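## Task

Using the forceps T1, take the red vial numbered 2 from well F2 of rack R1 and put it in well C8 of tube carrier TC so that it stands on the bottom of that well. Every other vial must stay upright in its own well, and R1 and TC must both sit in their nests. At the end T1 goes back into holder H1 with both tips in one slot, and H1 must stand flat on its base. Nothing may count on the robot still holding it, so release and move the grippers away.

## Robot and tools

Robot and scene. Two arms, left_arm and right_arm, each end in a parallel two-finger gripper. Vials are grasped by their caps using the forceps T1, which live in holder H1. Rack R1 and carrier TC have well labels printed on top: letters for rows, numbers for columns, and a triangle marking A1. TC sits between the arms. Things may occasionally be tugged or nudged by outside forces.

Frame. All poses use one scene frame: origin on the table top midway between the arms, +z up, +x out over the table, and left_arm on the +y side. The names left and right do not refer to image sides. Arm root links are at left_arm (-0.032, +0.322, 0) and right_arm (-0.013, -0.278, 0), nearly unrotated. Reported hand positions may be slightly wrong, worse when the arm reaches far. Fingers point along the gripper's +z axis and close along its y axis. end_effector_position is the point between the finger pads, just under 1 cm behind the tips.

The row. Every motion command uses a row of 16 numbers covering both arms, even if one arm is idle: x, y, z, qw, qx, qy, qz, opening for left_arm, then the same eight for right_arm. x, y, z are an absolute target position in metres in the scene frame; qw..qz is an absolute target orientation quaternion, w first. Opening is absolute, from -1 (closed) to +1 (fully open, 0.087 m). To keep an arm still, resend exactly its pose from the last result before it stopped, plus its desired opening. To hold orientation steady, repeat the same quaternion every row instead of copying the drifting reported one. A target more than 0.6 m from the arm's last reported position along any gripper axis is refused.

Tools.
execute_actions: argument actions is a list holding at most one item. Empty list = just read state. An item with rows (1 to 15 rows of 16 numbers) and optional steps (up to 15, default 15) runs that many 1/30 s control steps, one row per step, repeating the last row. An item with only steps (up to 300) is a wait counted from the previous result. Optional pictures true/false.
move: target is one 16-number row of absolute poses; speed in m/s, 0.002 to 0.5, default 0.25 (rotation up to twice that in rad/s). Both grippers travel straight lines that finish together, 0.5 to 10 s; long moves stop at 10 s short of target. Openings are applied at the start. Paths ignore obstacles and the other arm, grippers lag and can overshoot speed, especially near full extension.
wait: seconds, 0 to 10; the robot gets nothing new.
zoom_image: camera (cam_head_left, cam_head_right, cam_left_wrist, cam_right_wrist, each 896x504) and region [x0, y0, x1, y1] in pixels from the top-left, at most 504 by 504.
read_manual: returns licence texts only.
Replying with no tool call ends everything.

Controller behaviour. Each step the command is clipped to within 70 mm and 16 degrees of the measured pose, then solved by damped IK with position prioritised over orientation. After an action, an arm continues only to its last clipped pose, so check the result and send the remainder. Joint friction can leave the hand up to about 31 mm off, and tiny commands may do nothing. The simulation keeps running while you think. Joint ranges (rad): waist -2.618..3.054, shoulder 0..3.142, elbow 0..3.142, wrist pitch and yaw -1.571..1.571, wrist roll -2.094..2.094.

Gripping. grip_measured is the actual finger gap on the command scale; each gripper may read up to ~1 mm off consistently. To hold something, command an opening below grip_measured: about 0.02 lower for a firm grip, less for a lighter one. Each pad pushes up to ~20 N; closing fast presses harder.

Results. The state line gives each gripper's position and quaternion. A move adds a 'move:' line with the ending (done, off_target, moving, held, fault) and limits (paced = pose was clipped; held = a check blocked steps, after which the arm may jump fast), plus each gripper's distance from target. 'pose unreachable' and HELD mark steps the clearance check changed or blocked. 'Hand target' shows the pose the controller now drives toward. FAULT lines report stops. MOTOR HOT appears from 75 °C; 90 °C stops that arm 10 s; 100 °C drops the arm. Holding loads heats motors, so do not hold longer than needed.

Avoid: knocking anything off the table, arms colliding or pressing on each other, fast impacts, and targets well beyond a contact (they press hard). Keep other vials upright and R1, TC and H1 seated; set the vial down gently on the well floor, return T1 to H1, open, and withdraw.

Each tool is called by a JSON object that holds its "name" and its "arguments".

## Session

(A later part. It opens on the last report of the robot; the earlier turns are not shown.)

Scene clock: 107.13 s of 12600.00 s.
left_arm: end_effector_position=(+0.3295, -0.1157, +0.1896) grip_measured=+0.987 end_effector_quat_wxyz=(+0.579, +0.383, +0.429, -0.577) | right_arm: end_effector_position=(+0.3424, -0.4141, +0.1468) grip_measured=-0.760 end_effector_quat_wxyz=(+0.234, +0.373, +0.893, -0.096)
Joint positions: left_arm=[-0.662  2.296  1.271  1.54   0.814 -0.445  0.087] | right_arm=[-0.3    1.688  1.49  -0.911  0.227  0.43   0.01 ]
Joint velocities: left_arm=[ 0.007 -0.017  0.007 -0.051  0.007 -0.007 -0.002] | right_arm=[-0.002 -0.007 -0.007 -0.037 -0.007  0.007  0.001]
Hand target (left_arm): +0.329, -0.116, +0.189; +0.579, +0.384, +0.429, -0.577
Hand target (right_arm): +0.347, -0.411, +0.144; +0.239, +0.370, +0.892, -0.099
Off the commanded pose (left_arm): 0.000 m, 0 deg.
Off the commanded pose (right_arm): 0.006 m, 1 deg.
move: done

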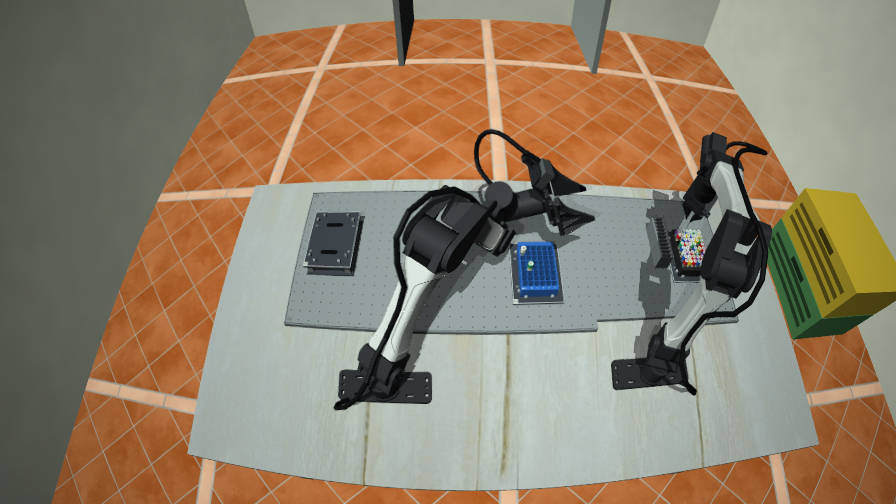

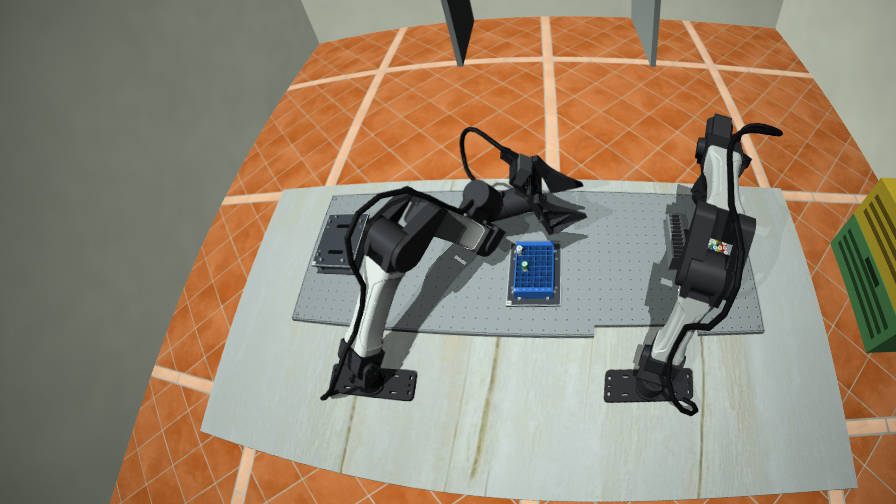

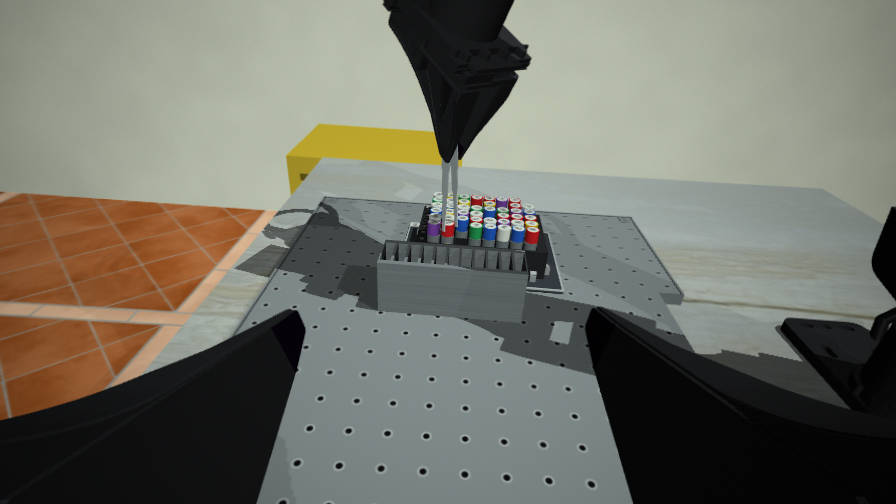

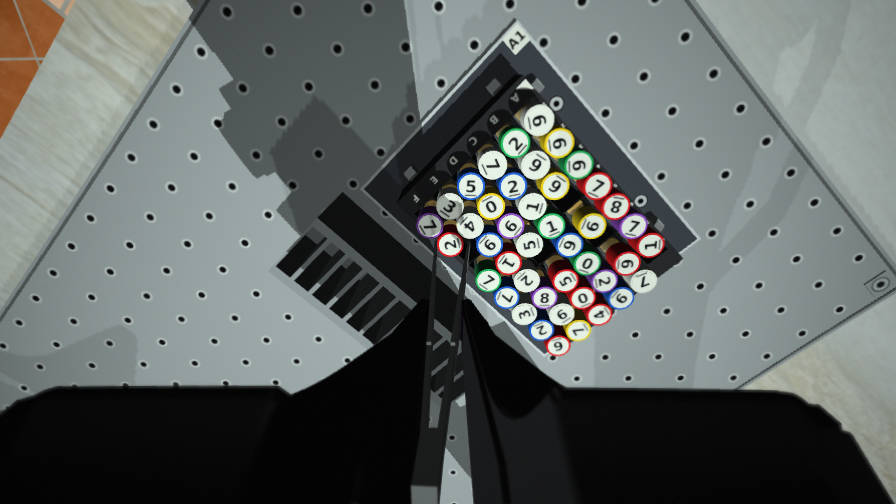

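A bit lower and slightly forward.

{"name": "move", "arguments": {"target": [0.3293,-0.1157,0.1895,0.579,0.384,0.429,-0.577,1,0.348,-0.4125,0.139,0.239,0.370,0.892,-0.099,-0.76], "speed": 0.005}}

{"name": "zoom_image", "arguments": {"camera": "cam_right_wrist", "region": [370, 150, 530, 310]}}

{"name": "zoom_image", "arguments": {"camera": "cam_left_wrist", "region": [390, 130, 530, 270]}}

Scene clock: 110.20 s of 12600.00 s.
left_arm: end_effector_position=(+0.3295, -0.1157, +0.1896) grip_measured=+0.987 end_effector_quat_wxyz=(+0.579, +0.383, +0.429, -0.577) | right_arm: end_effector_position=(+0.3466, -0.4155, +0.1483) grip_measured=-0.760 end_effector_quat_wxyz=(+0.243, +0.373, +0.890, -0.095)
Joint positions: left_arm=[-0.662  2.296  1.271  1.54   0.814 -0.445  0.087] | right_arm=[-0.3    1.688  1.49  -0.892  0.227  0.431  0.01 ]
Joint velocities: left_arm=[-0.002 -0.002  0.007 -0.022  0.066 -0.007  0.   ] | right_arm=[ 0.022 -0.017  0.007 -0.022 -0.022  0.037  0.   ]
Hand target (left_arm): +0.329, -0.116, +0.189; +0.579, +0.384, +0.429, -0.577
Hand target (right_arm): +0.348, -0.412, +0.139; +0.239, +0.370, +0.892, -0.099
Off the commanded pose (left_arm): 0.000 m, 0 deg.
Off the commanded pose (right_arm): 0.010 m, 1 deg.
move: done

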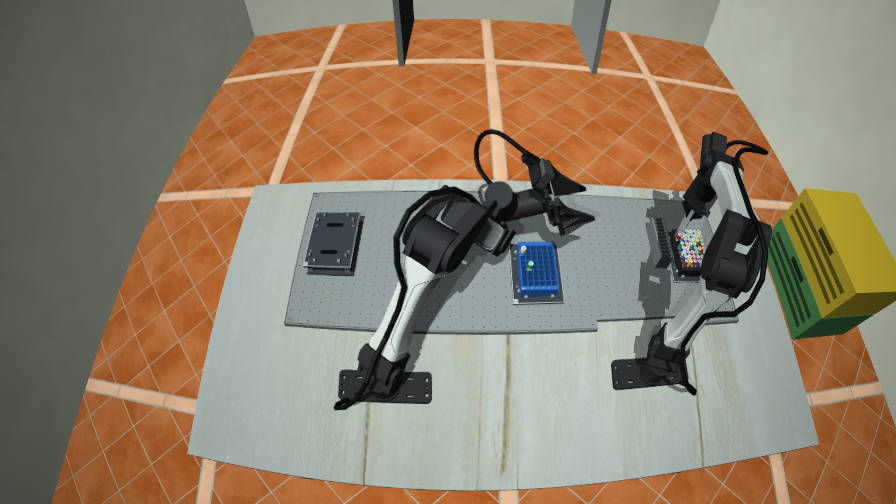

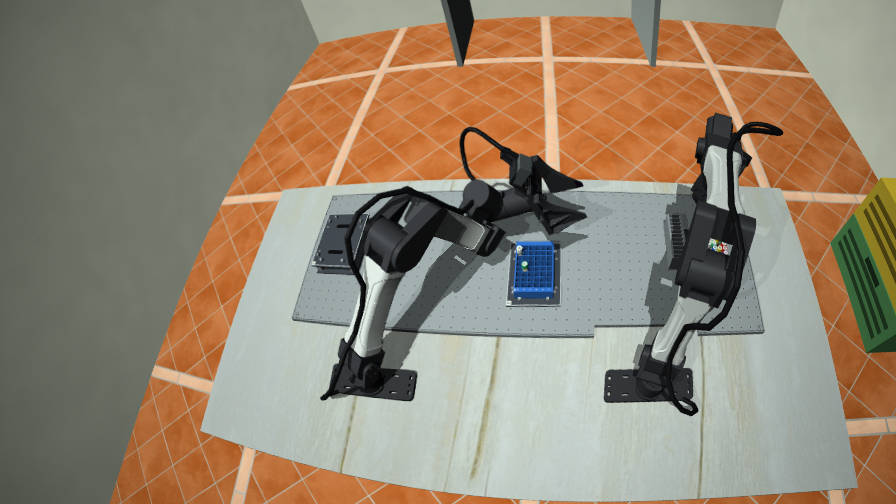

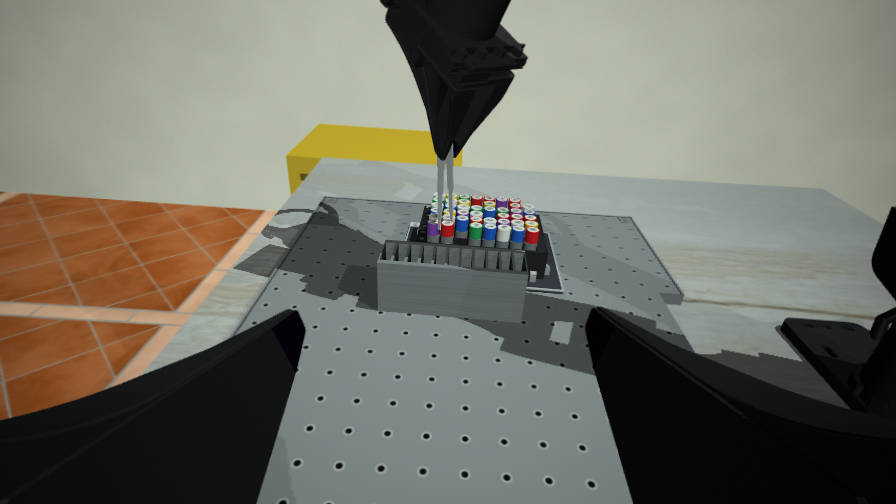

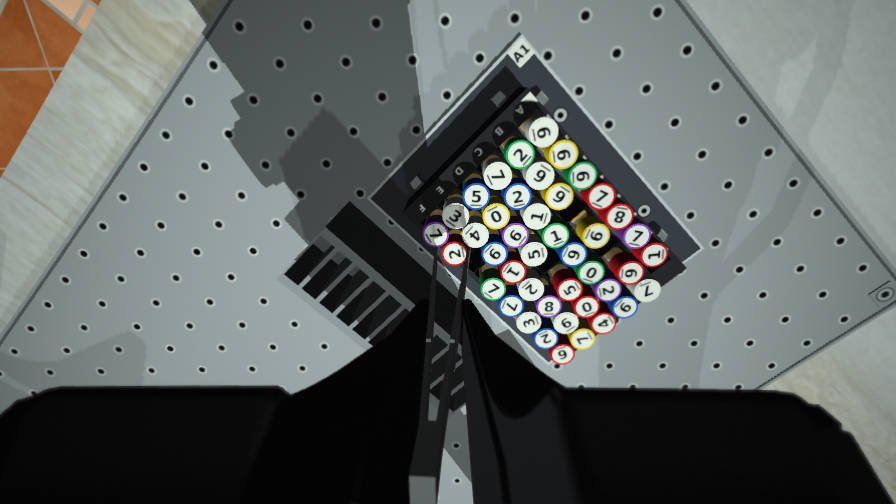

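Region (370, 150, 530, 310) of cam_right_wrist's 896x504 image, scaled by 3.150, with more detail than that image has.

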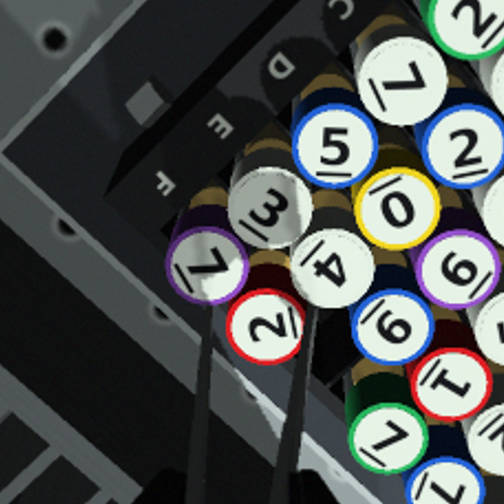

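Region (390, 130, 530, 270) of cam_left_wrist's 896x504 image, scaled by 3.600, with more detail than that image has.

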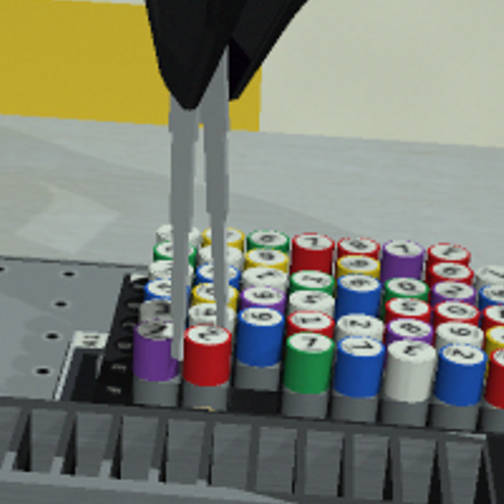

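{"name": "execute_actions", "arguments": {"actions": [{"rows":[[0.3293,-0.1157,0.1895,0.579,0.384,0.429,-0.577,1,0.3435,-0.4145,0.1395,0.236,0.373,0.892,-0.096,-0.76]],"steps":15}]}}

{"name": "zoom_image", "arguments": {"camera": "cam_right_wrist", "region": [370, 150, 530, 310]}}

{"name": "zoom_image", "arguments": {"camera": "cam_left_wrist", "region": [390, 130, 530, 270]}}

Scene clock: 112.00 s of 12600.00 s.
left_arm: end_effector_position=(+0.3295, -0.1157, +0.1896) grip_measured=+0.987 end_effector_quat_wxyz=(+0.579, +0.383, +0.429, -0.577) | right_arm: end_effector_position=(+0.3467, -0.4156, +0.1484) grip_measured=-0.760 end_effector_quat_wxyz=(+0.243, +0.373, +0.890, -0.095)
Joint positions: left_arm=[-0.662  2.296  1.271  1.54   0.814 -0.445  0.087] | right_arm=[-0.3    1.688  1.49  -0.892  0.227  0.431  0.01 ]
Joint velocities: left_arm=[-0.007  0.002 -0.002  0.037  0.037 -0.037 -0.   ] | right_arm=[-0.007 -0.002 -0.017 -0.037 -0.022 -0.051  0.   ]
Hand target (left_arm): +0.329, -0.116, +0.189; +0.579, +0.384, +0.429, -0.577
Hand target (right_arm): +0.344, -0.415, +0.140; +0.236, +0.373, +0.892, -0.096
Off the commanded pose (left_arm): 0.000 m, 0 deg.
Off the commanded pose (right_arm): 0.009 m, 1 deg.
Steps of this call (steps 1 to 39: nothing new was sent; steps 40 to 54: all 15 steps of this action). Readings (end_effector_position):
40: left_arm (+0.3295, -0.1157, +0.1896) | right_arm (+0.3467, -0.4156, +0.1484)
41: left_arm (+0.3295, -0.1157, +0.1896) | right_arm (+0.3467, -0.4156, +0.1484)
43: left_arm (+0.3295, -0.1157, +0.1896) | right_arm (+0.3467, -0.4156, +0.1484)
47: left_arm (+0.3295, -0.1157, +0.1896) | right_arm (+0.3467, -0.4156, +0.1484)
54: the state above

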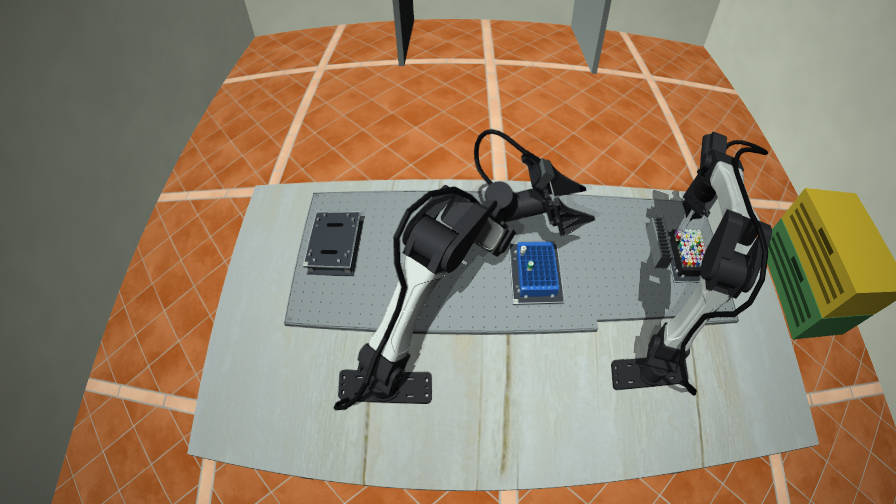

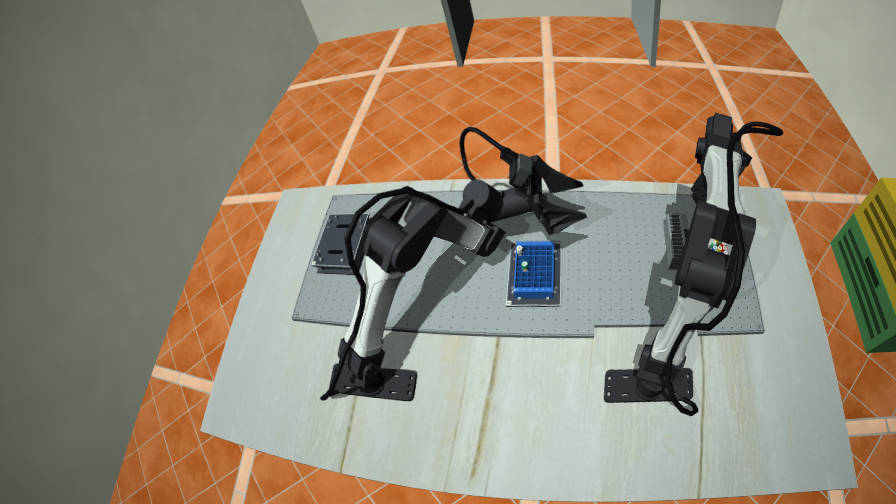

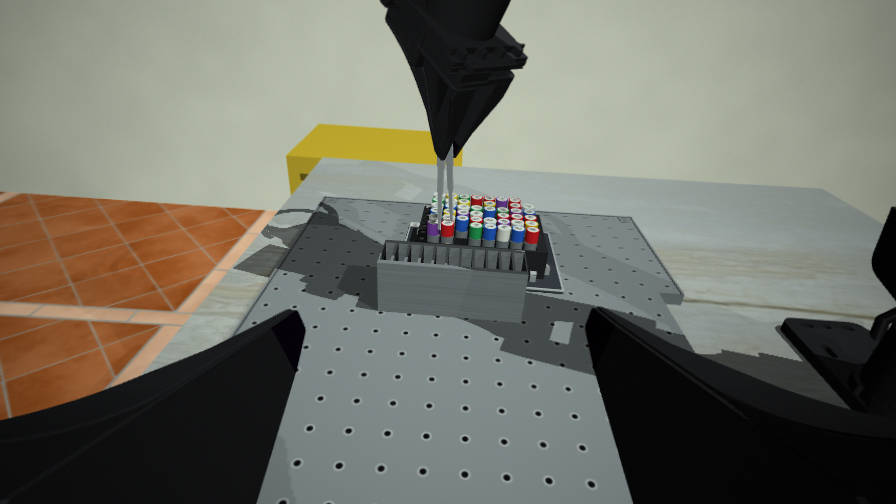

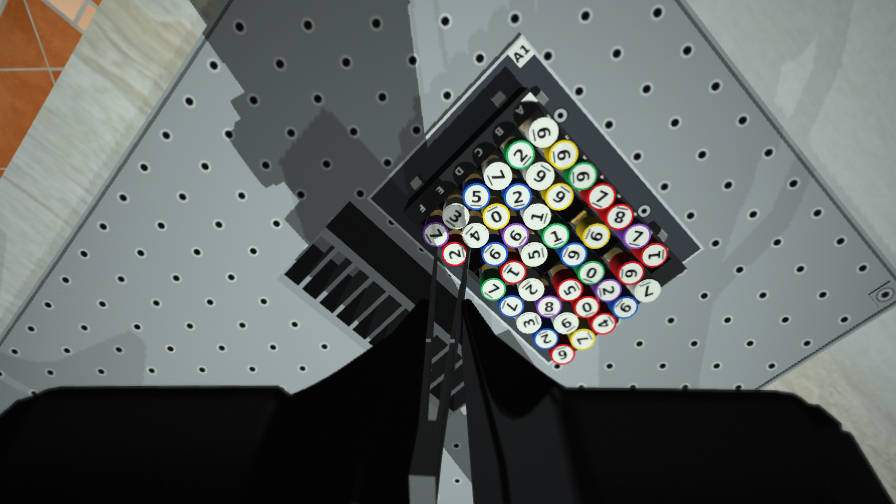

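Region (370, 150, 530, 310) of cam_right_wrist's 896x504 image, scaled by 3.150, with more detail than that image has.

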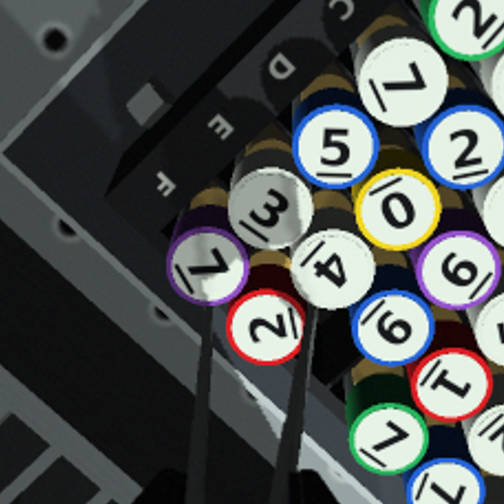

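Region (390, 130, 530, 270) of cam_left_wrist's 896x504 image, scaled by 3.600, with more detail than that image has.

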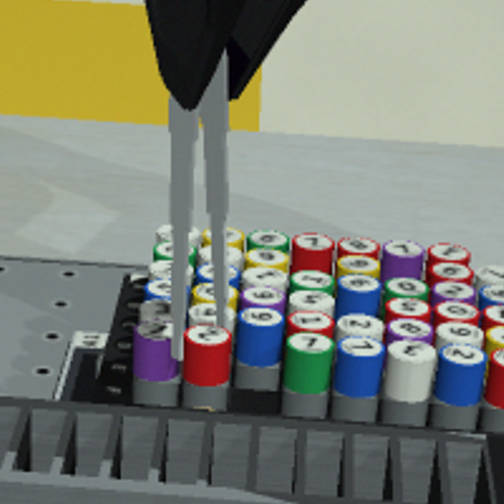

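Extra elbow 0.01.

{"name": "execute_actions", "arguments": {"actions": [{"rows":[[0.3293,-0.1157,0.1895,0.579,0.384,0.429,-0.577,1,0.3415,-0.4138,0.1362,0.231,0.373,0.893,-0.096,-0.76]],"steps":15}]}}

{"name": "zoom_image", "arguments": {"camera": "cam_right_wrist", "region": [370, 150, 530, 310]}}

{"name": "zoom_image", "arguments": {"camera": "cam_left_wrist", "region": [390, 130, 530, 270]}}

Scene clock: 115.10 s of 12600.00 s.
left_arm: end_effector_position=(+0.3295, -0.1157, +0.1896) grip_measured=+0.987 end_effector_quat_wxyz=(+0.579, +0.383, +0.429, -0.577) | right_arm: end_effector_position=(+0.3428, -0.4143, +0.1419) grip_measured=-0.760 end_effector_quat_wxyz=(+0.235, +0.373, +0.893, -0.096)
Joint positions: left_arm=[-0.662  2.296  1.271  1.54   0.814 -0.445  0.087] | right_arm=[-0.3    1.688  1.47  -0.89   0.227  0.431  0.01 ]
Joint velocities: left_arm=[ 0.002  0.012  0.002 -0.007 -0.007  0.022  0.001] | right_arm=[-0.002 -0.017 -0.017 -0.066 -0.051  0.007  0.001]
Hand target (left_arm): +0.329, -0.116, +0.189; +0.579, +0.384, +0.429, -0.577
Hand target (right_arm): +0.342, -0.414, +0.136; +0.231, +0.373, +0.893, -0.096
Off the commanded pose (left_arm): 0.000 m, 0 deg.
Off the commanded pose (right_arm): 0.006 m, 0 deg.
Steps of this call (steps 1 to 78: nothing new was sent; steps 79 to 93: all 15 steps of this action). Readings (end_effector_position):
79: left_arm (+0.3295, -0.1157, +0.1896) | right_arm (+0.3464, -0.4154, +0.1476)
80: left_arm (+0.3295, -0.1157, +0.1896) | right_arm (+0.3458, -0.4153, +0.1465)
82: left_arm (+0.3295, -0.1157, +0.1896) | right_arm (+0.3436, -0.4146, +0.1433)
86: left_arm (+0.3295, -0.1157, +0.1896) | right_arm (+0.3428, -0.4143, +0.1419)
93: the state above

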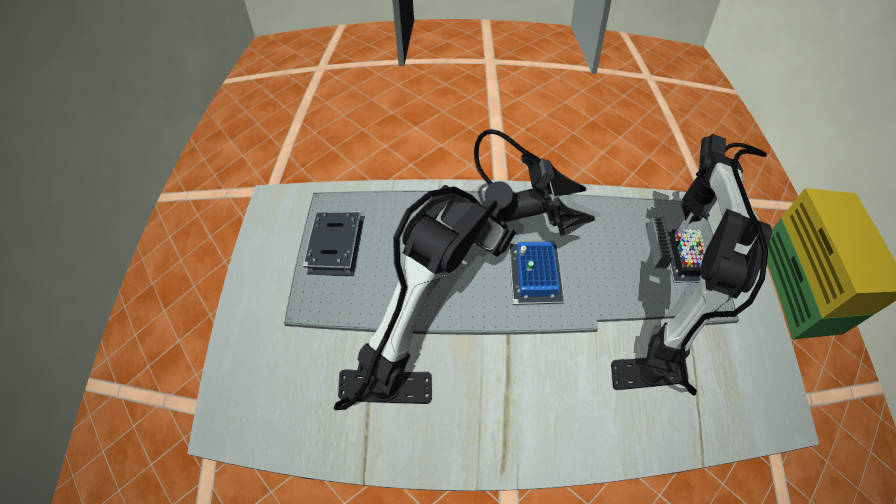

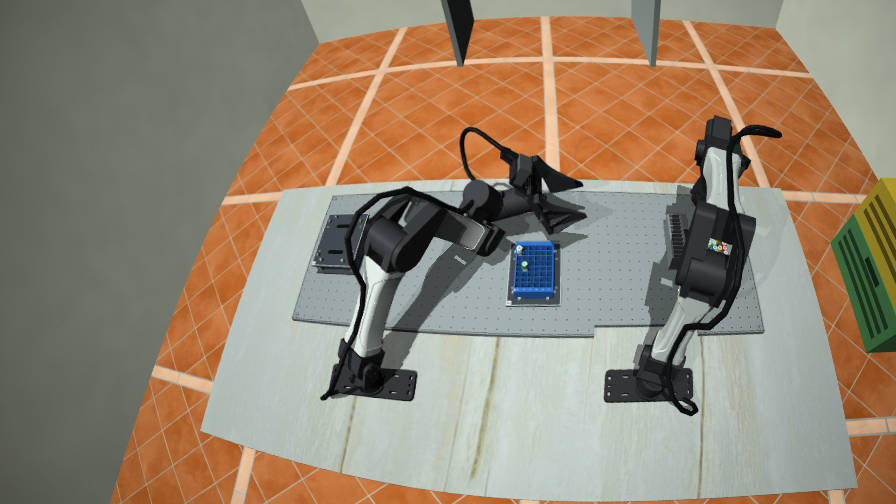

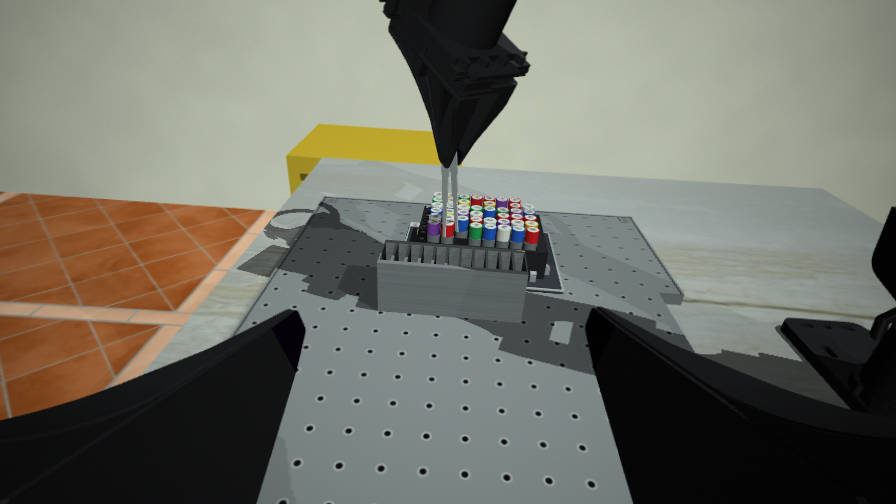

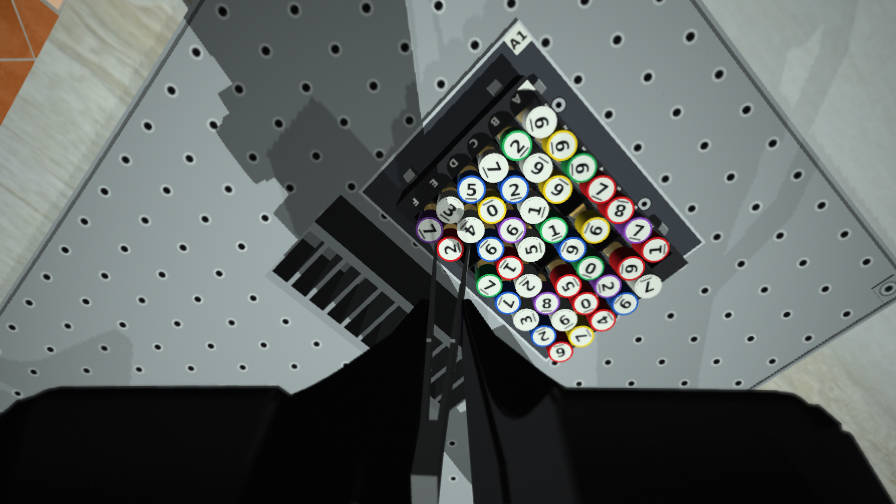

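Region (370, 150, 530, 310) of cam_right_wrist's 896x504 image, scaled by 3.150, with more detail than that image has.

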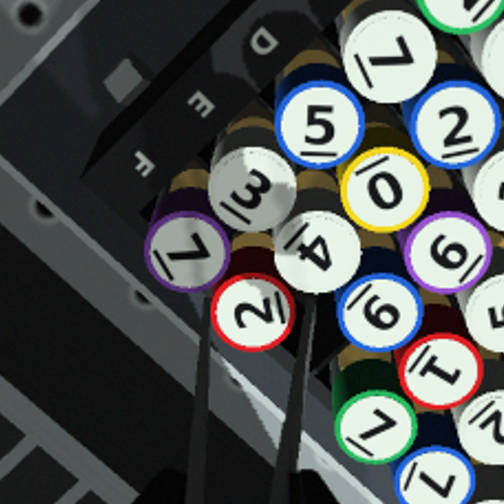

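Region (390, 130, 530, 270) of cam_left_wrist's 896x504 image, scaled by 3.600, with more detail than that image has.

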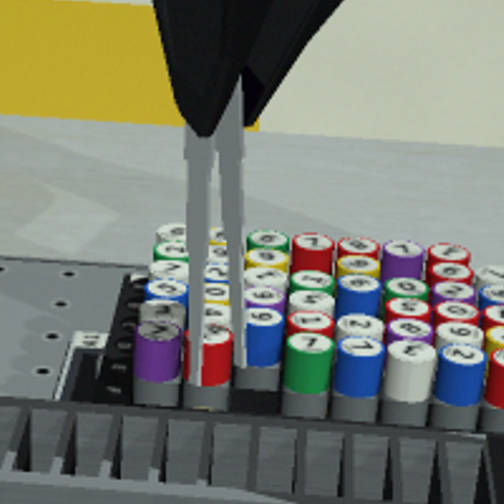

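Wrist forward 0.008 rad.

{"name": "execute_actions", "arguments": {"actions": [{"rows":[[0.3293,-0.1157,0.1895,0.579,0.384,0.429,-0.577,1,0.3433,-0.4144,0.1369,0.235,0.373,0.892,-0.096,-0.76]],"steps":15}]}}

{"name": "zoom_image", "arguments": {"camera": "cam_right_wrist", "region": [370, 150, 530, 310]}}

{"name": "zoom_image", "arguments": {"camera": "cam_left_wrist", "region": [390, 130, 530, 270]}}

Scene clock: 117.83 s of 12600.00 s.
left_arm: end_effector_position=(+0.3295, -0.1157, +0.1896) grip_measured=+0.987 end_effector_quat_wxyz=(+0.579, +0.383, +0.429, -0.577) | right_arm: end_effector_position=(+0.3428, -0.4143, +0.1419) grip_measured=-0.760 end_effector_quat_wxyz=(+0.235, +0.373, +0.893, -0.096)
Joint positions: left_arm=[-0.662  2.296  1.271  1.54   0.814 -0.445  0.087] | right_arm=[-0.3    1.688  1.47  -0.89   0.227  0.431  0.01 ]
Joint velocities: left_arm=[-0.007 -0.017  0.002 -0.022 -0.066  0.066  0.   ] | right_arm=[-0.012 -0.017 -0.012 -0.022 -0.022 -0.007  0.001]
Hand target (left_arm): +0.329, -0.116, +0.189; +0.579, +0.384, +0.429, -0.577
Hand target (right_arm): +0.343, -0.414, +0.137; +0.235, +0.373, +0.892, -0.096
Off the commanded pose (left_arm): 0.000 m, 0 deg.
Off the commanded pose (right_arm): 0.005 m, 0 deg.
Steps of this call (steps 1 to 67: nothing new was sent; steps 68 to 82: all 15 steps of this action). Readings (end_effector_position):
68: left_arm (+0.3295, -0.1157, +0.1896) | right_arm (+0.3428, -0.4143, +0.1419)
69: left_arm (+0.3295, -0.1157, +0.1896) | right_arm (+0.3428, -0.4143, +0.1419)
71: left_arm (+0.3295, -0.1157, +0.1896) | right_arm (+0.3428, -0.4143, +0.1419)
75: left_arm (+0.3295, -0.1157, +0.1896) | right_arm (+0.3428, -0.4143, +0.1419)
82: the state above

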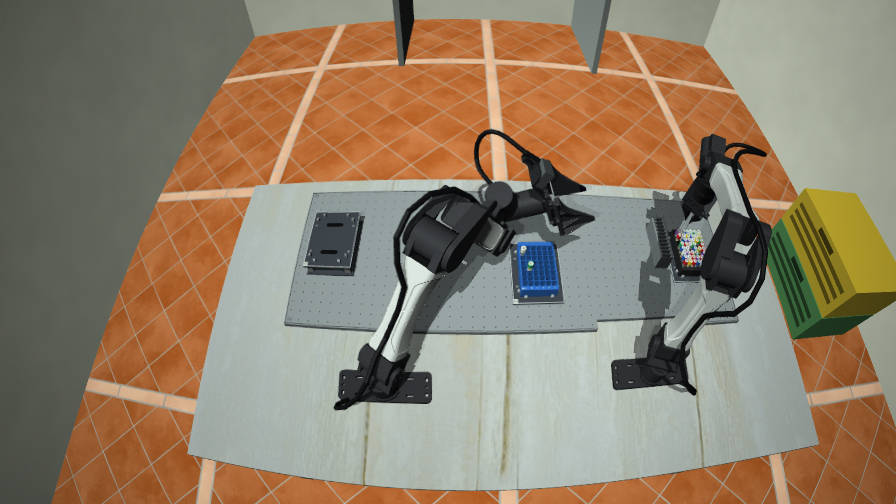

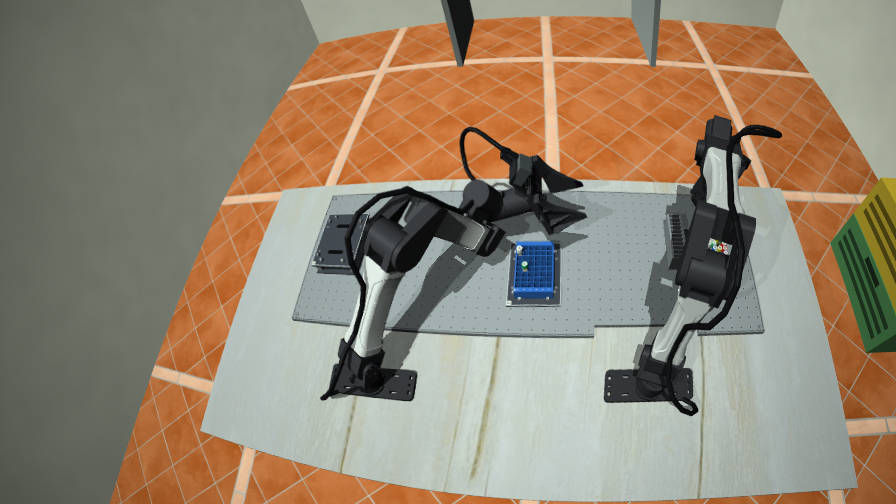

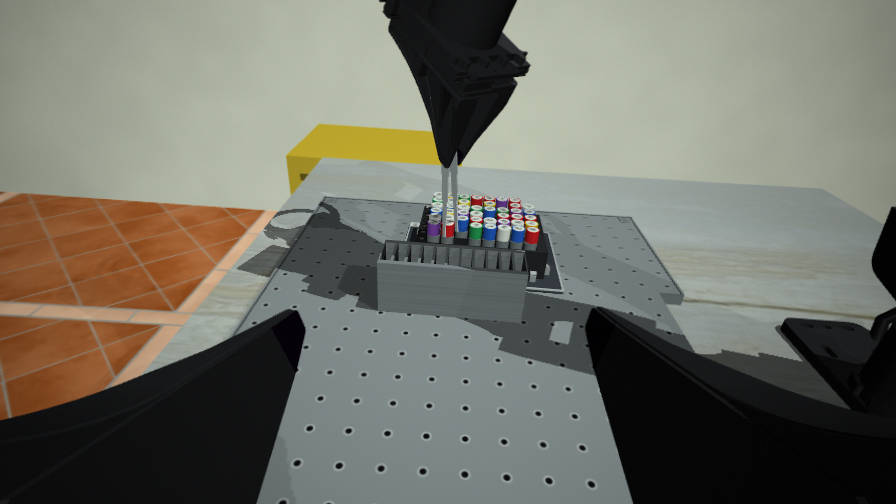

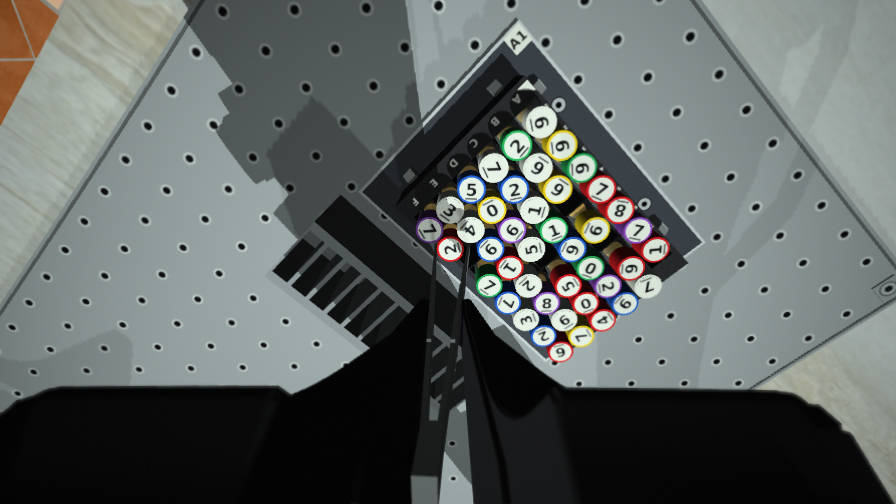

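Region (370, 150, 530, 310) of cam_right_wrist's 896x504 image, scaled by 3.150, with more detail than that image has.

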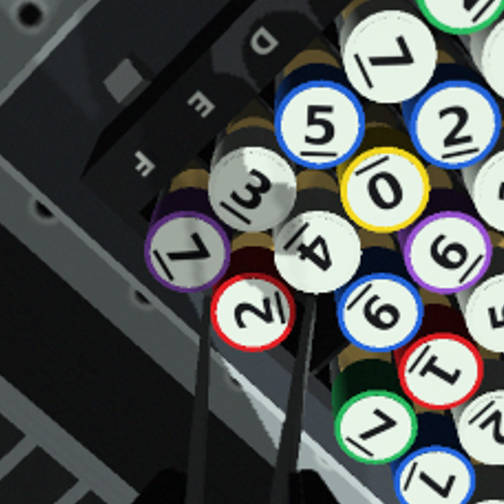

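Region (390, 130, 530, 270) of cam_left_wrist's 896x504 image, scaled by 3.600, with more detail than that image has.

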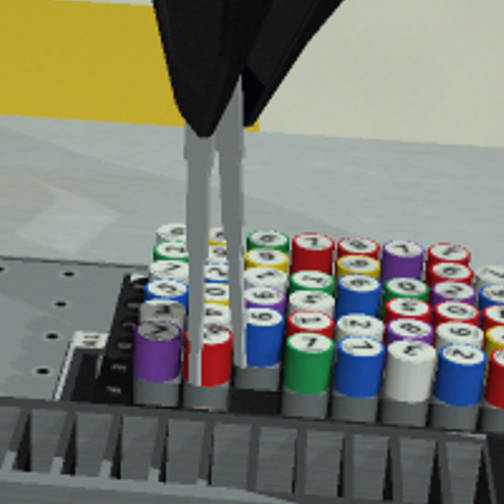

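{"name": "execute_actions", "arguments": {"actions": [{"rows":[[0.3293,-0.1157,0.1895,0.579,0.384,0.429,-0.577,1,0.3443,-0.4147,0.1373,0.237,0.373,0.8915,-0.096,-0.76]],"steps":15}], "pictures": false}}

Scene clock: 119.17 s of 12600.00 s.
left_arm: end_effector_position=(+0.3295, -0.1157, +0.1896) grip_measured=+0.987 end_effector_quat_wxyz=(+0.579, +0.383, +0.429, -0.577) | right_arm: end_effector_position=(+0.3435, -0.4146, +0.1422) grip_measured=-0.760 end_effector_quat_wxyz=(+0.236, +0.373, +0.892, -0.096)
Joint positions: left_arm=[-0.662  2.296  1.271  1.54   0.814 -0.445  0.087] | right_arm=[-0.3    1.688  1.47  -0.887  0.227  0.431  0.01 ]
Joint velocities: left_arm=[-0.012 -0.012 -0.007 -0.007  0.007 -0.007 -0.001] | right_arm=[-0.017 -0.012  0.007  0.007 -0.022 -0.022 -0.001]
Hand target (left_arm): +0.329, -0.116, +0.189; +0.579, +0.384, +0.429, -0.577
Hand target (right_arm): +0.344, -0.415, +0.137; +0.237, +0.373, +0.892, -0.096
Off the commanded pose (left_arm): 0.000 m, 0 deg.
Off the commanded pose (right_arm): 0.005 m, 0 deg.
Steps of this call (steps 1 to 25: nothing new was sent; steps 26 to 40: all 15 steps of this action). Readings (end_effector_position):
26: left_arm (+0.3295, -0.1157, +0.1896) | right_arm (+0.3428, -0.4143, +0.1419)
27: left_arm (+0.3295, -0.1157, +0.1896) | right_arm (+0.3429, -0.4144, +0.1420)
29: left_arm (+0.3295, -0.1157, +0.1896) | right_arm (+0.3432, -0.4144, +0.1421)
33: left_arm (+0.3295, -0.1157, +0.1896) | right_arm (+0.3435, -0.4145, +0.1422)
40: the state above

{"name": "execute_actions", "arguments": {"actions": [{"rows":[[0.3293,-0.1157,0.1895,0.579,0.384,0.429,-0.577,1,0.3455,-0.4151,0.1377,0.2395,0.373,0.891,-0.096,-0.77]],"steps":15}]}}

{"name": "zoom_image", "arguments": {"camera": "cam_right_wrist", "region": [370, 150, 530, 310]}}

{"name": "zoom_image", "arguments": {"camera": "cam_left_wrist", "region": [390, 130, 530, 270]}}

Scene clock: 120.80 s of 12600.00 s.
left_arm: end_effector_position=(+0.3295, -0.1157, +0.1896) grip_measured=+0.987 end_effector_quat_wxyz=(+0.579, +0.383, +0.429, -0.577) | right_arm: end_effector_position=(+0.3447, -0.4149, +0.1426) grip_measured=-0.770 end_effector_quat_wxyz=(+0.239, +0.373, +0.892, -0.096)
Joint positions: left_arm=[-0.662  2.296  1.271  1.54   0.814 -0.445  0.087] | right_arm=[-0.3    1.688  1.47  -0.882  0.227  0.431  0.01 ]
Joint velocities: left_arm=[ 0.002 -0.022 -0.012  0.081 -0.022 -0.007 -0.001] | right_arm=[-0.012 -0.002 -0.007 -0.007 -0.081  0.037 -0.001]
Hand target (left_arm): +0.329, -0.116, +0.189; +0.579, +0.384, +0.429, -0.577
Hand target (right_arm): +0.345, -0.415, +0.138; +0.239, +0.373, +0.891, -0.096
Off the commanded pose (left_arm): 0.000 m, 0 deg.
Off the commanded pose (right_arm): 0.005 m, 0 deg.
Steps of this call (steps 1 to 34: nothing new was sent; steps 35 to 49: all 15 steps of this action). Readings (end_effector_position):
35: left_arm (+0.3295, -0.1157, +0.1896) | right_arm (+0.3436, -0.4146, +0.1422)
36: left_arm (+0.3295, -0.1157, +0.1896) | right_arm (+0.3439, -0.4147, +0.1423)
38: left_arm (+0.3295, -0.1157, +0.1896) | right_arm (+0.3442, -0.4148, +0.1424)
42: left_arm (+0.3295, -0.1157, +0.1896) | right_arm (+0.3445, -0.4149, +0.1425)
49: the state above

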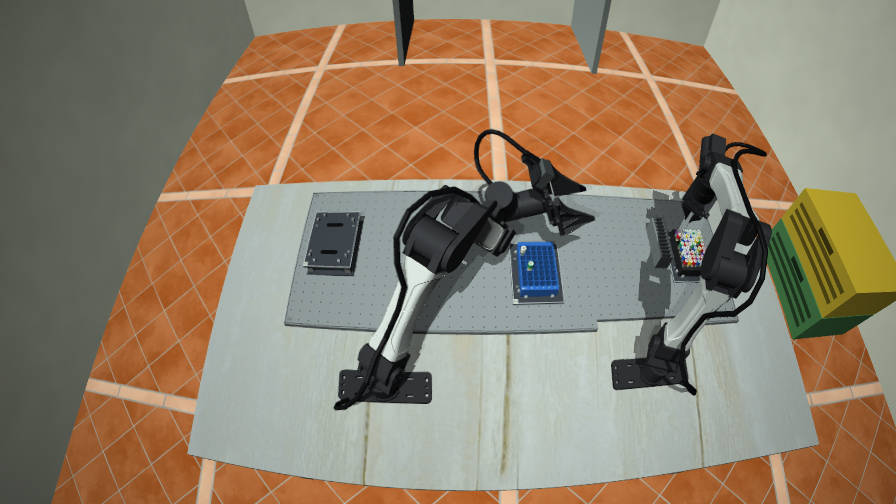

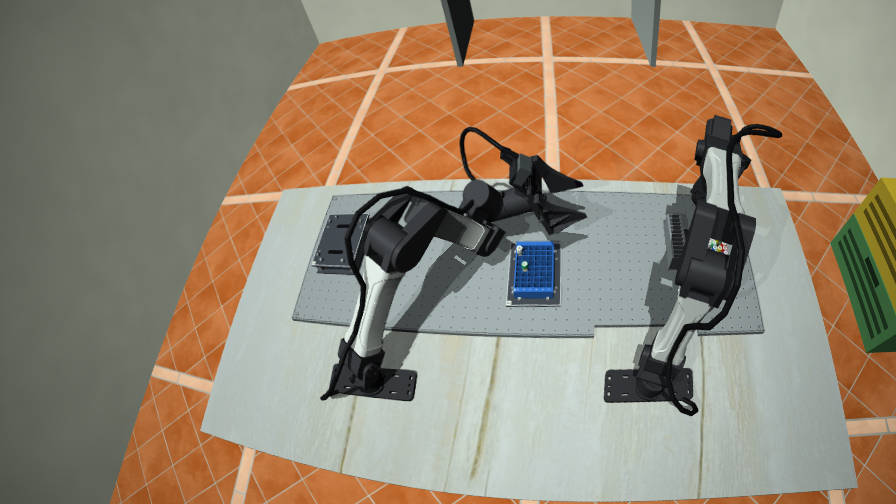

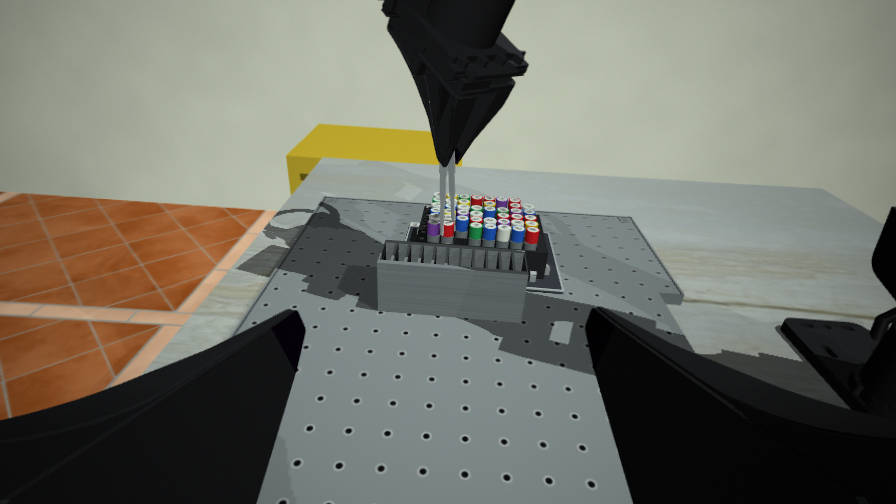

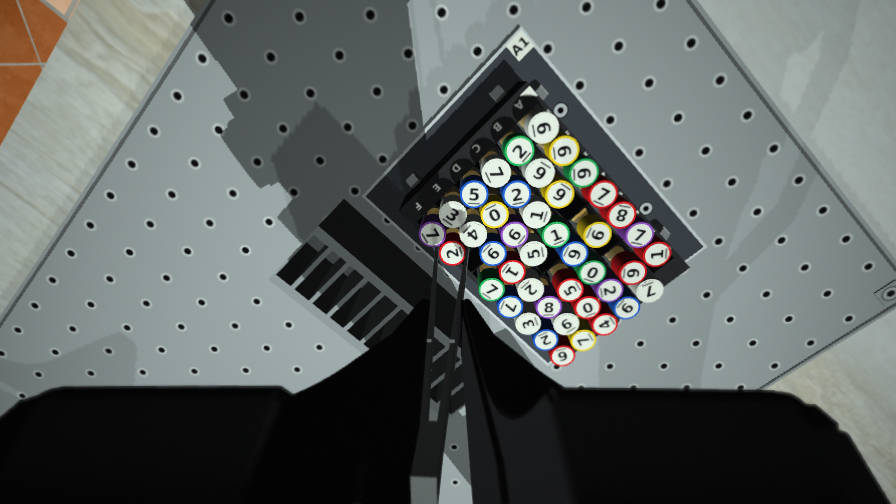

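Region (370, 150, 530, 310) of cam_right_wrist's 896x504 image, scaled by 3.150, with more detail than that image has.

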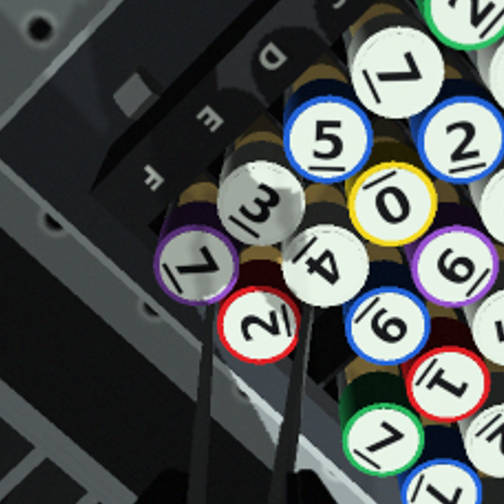

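Region (390, 130, 530, 270) of cam_left_wrist's 896x504 image, scaled by 3.600, with more detail than that image has.

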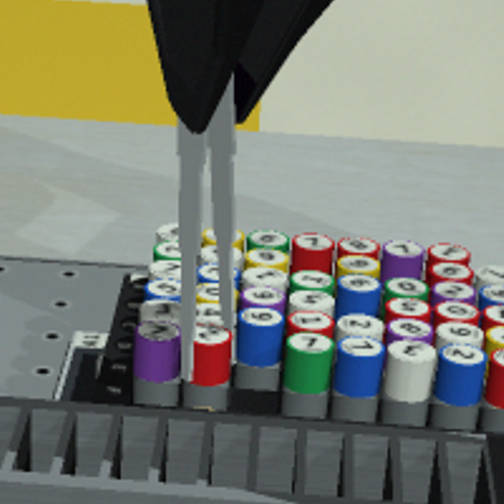

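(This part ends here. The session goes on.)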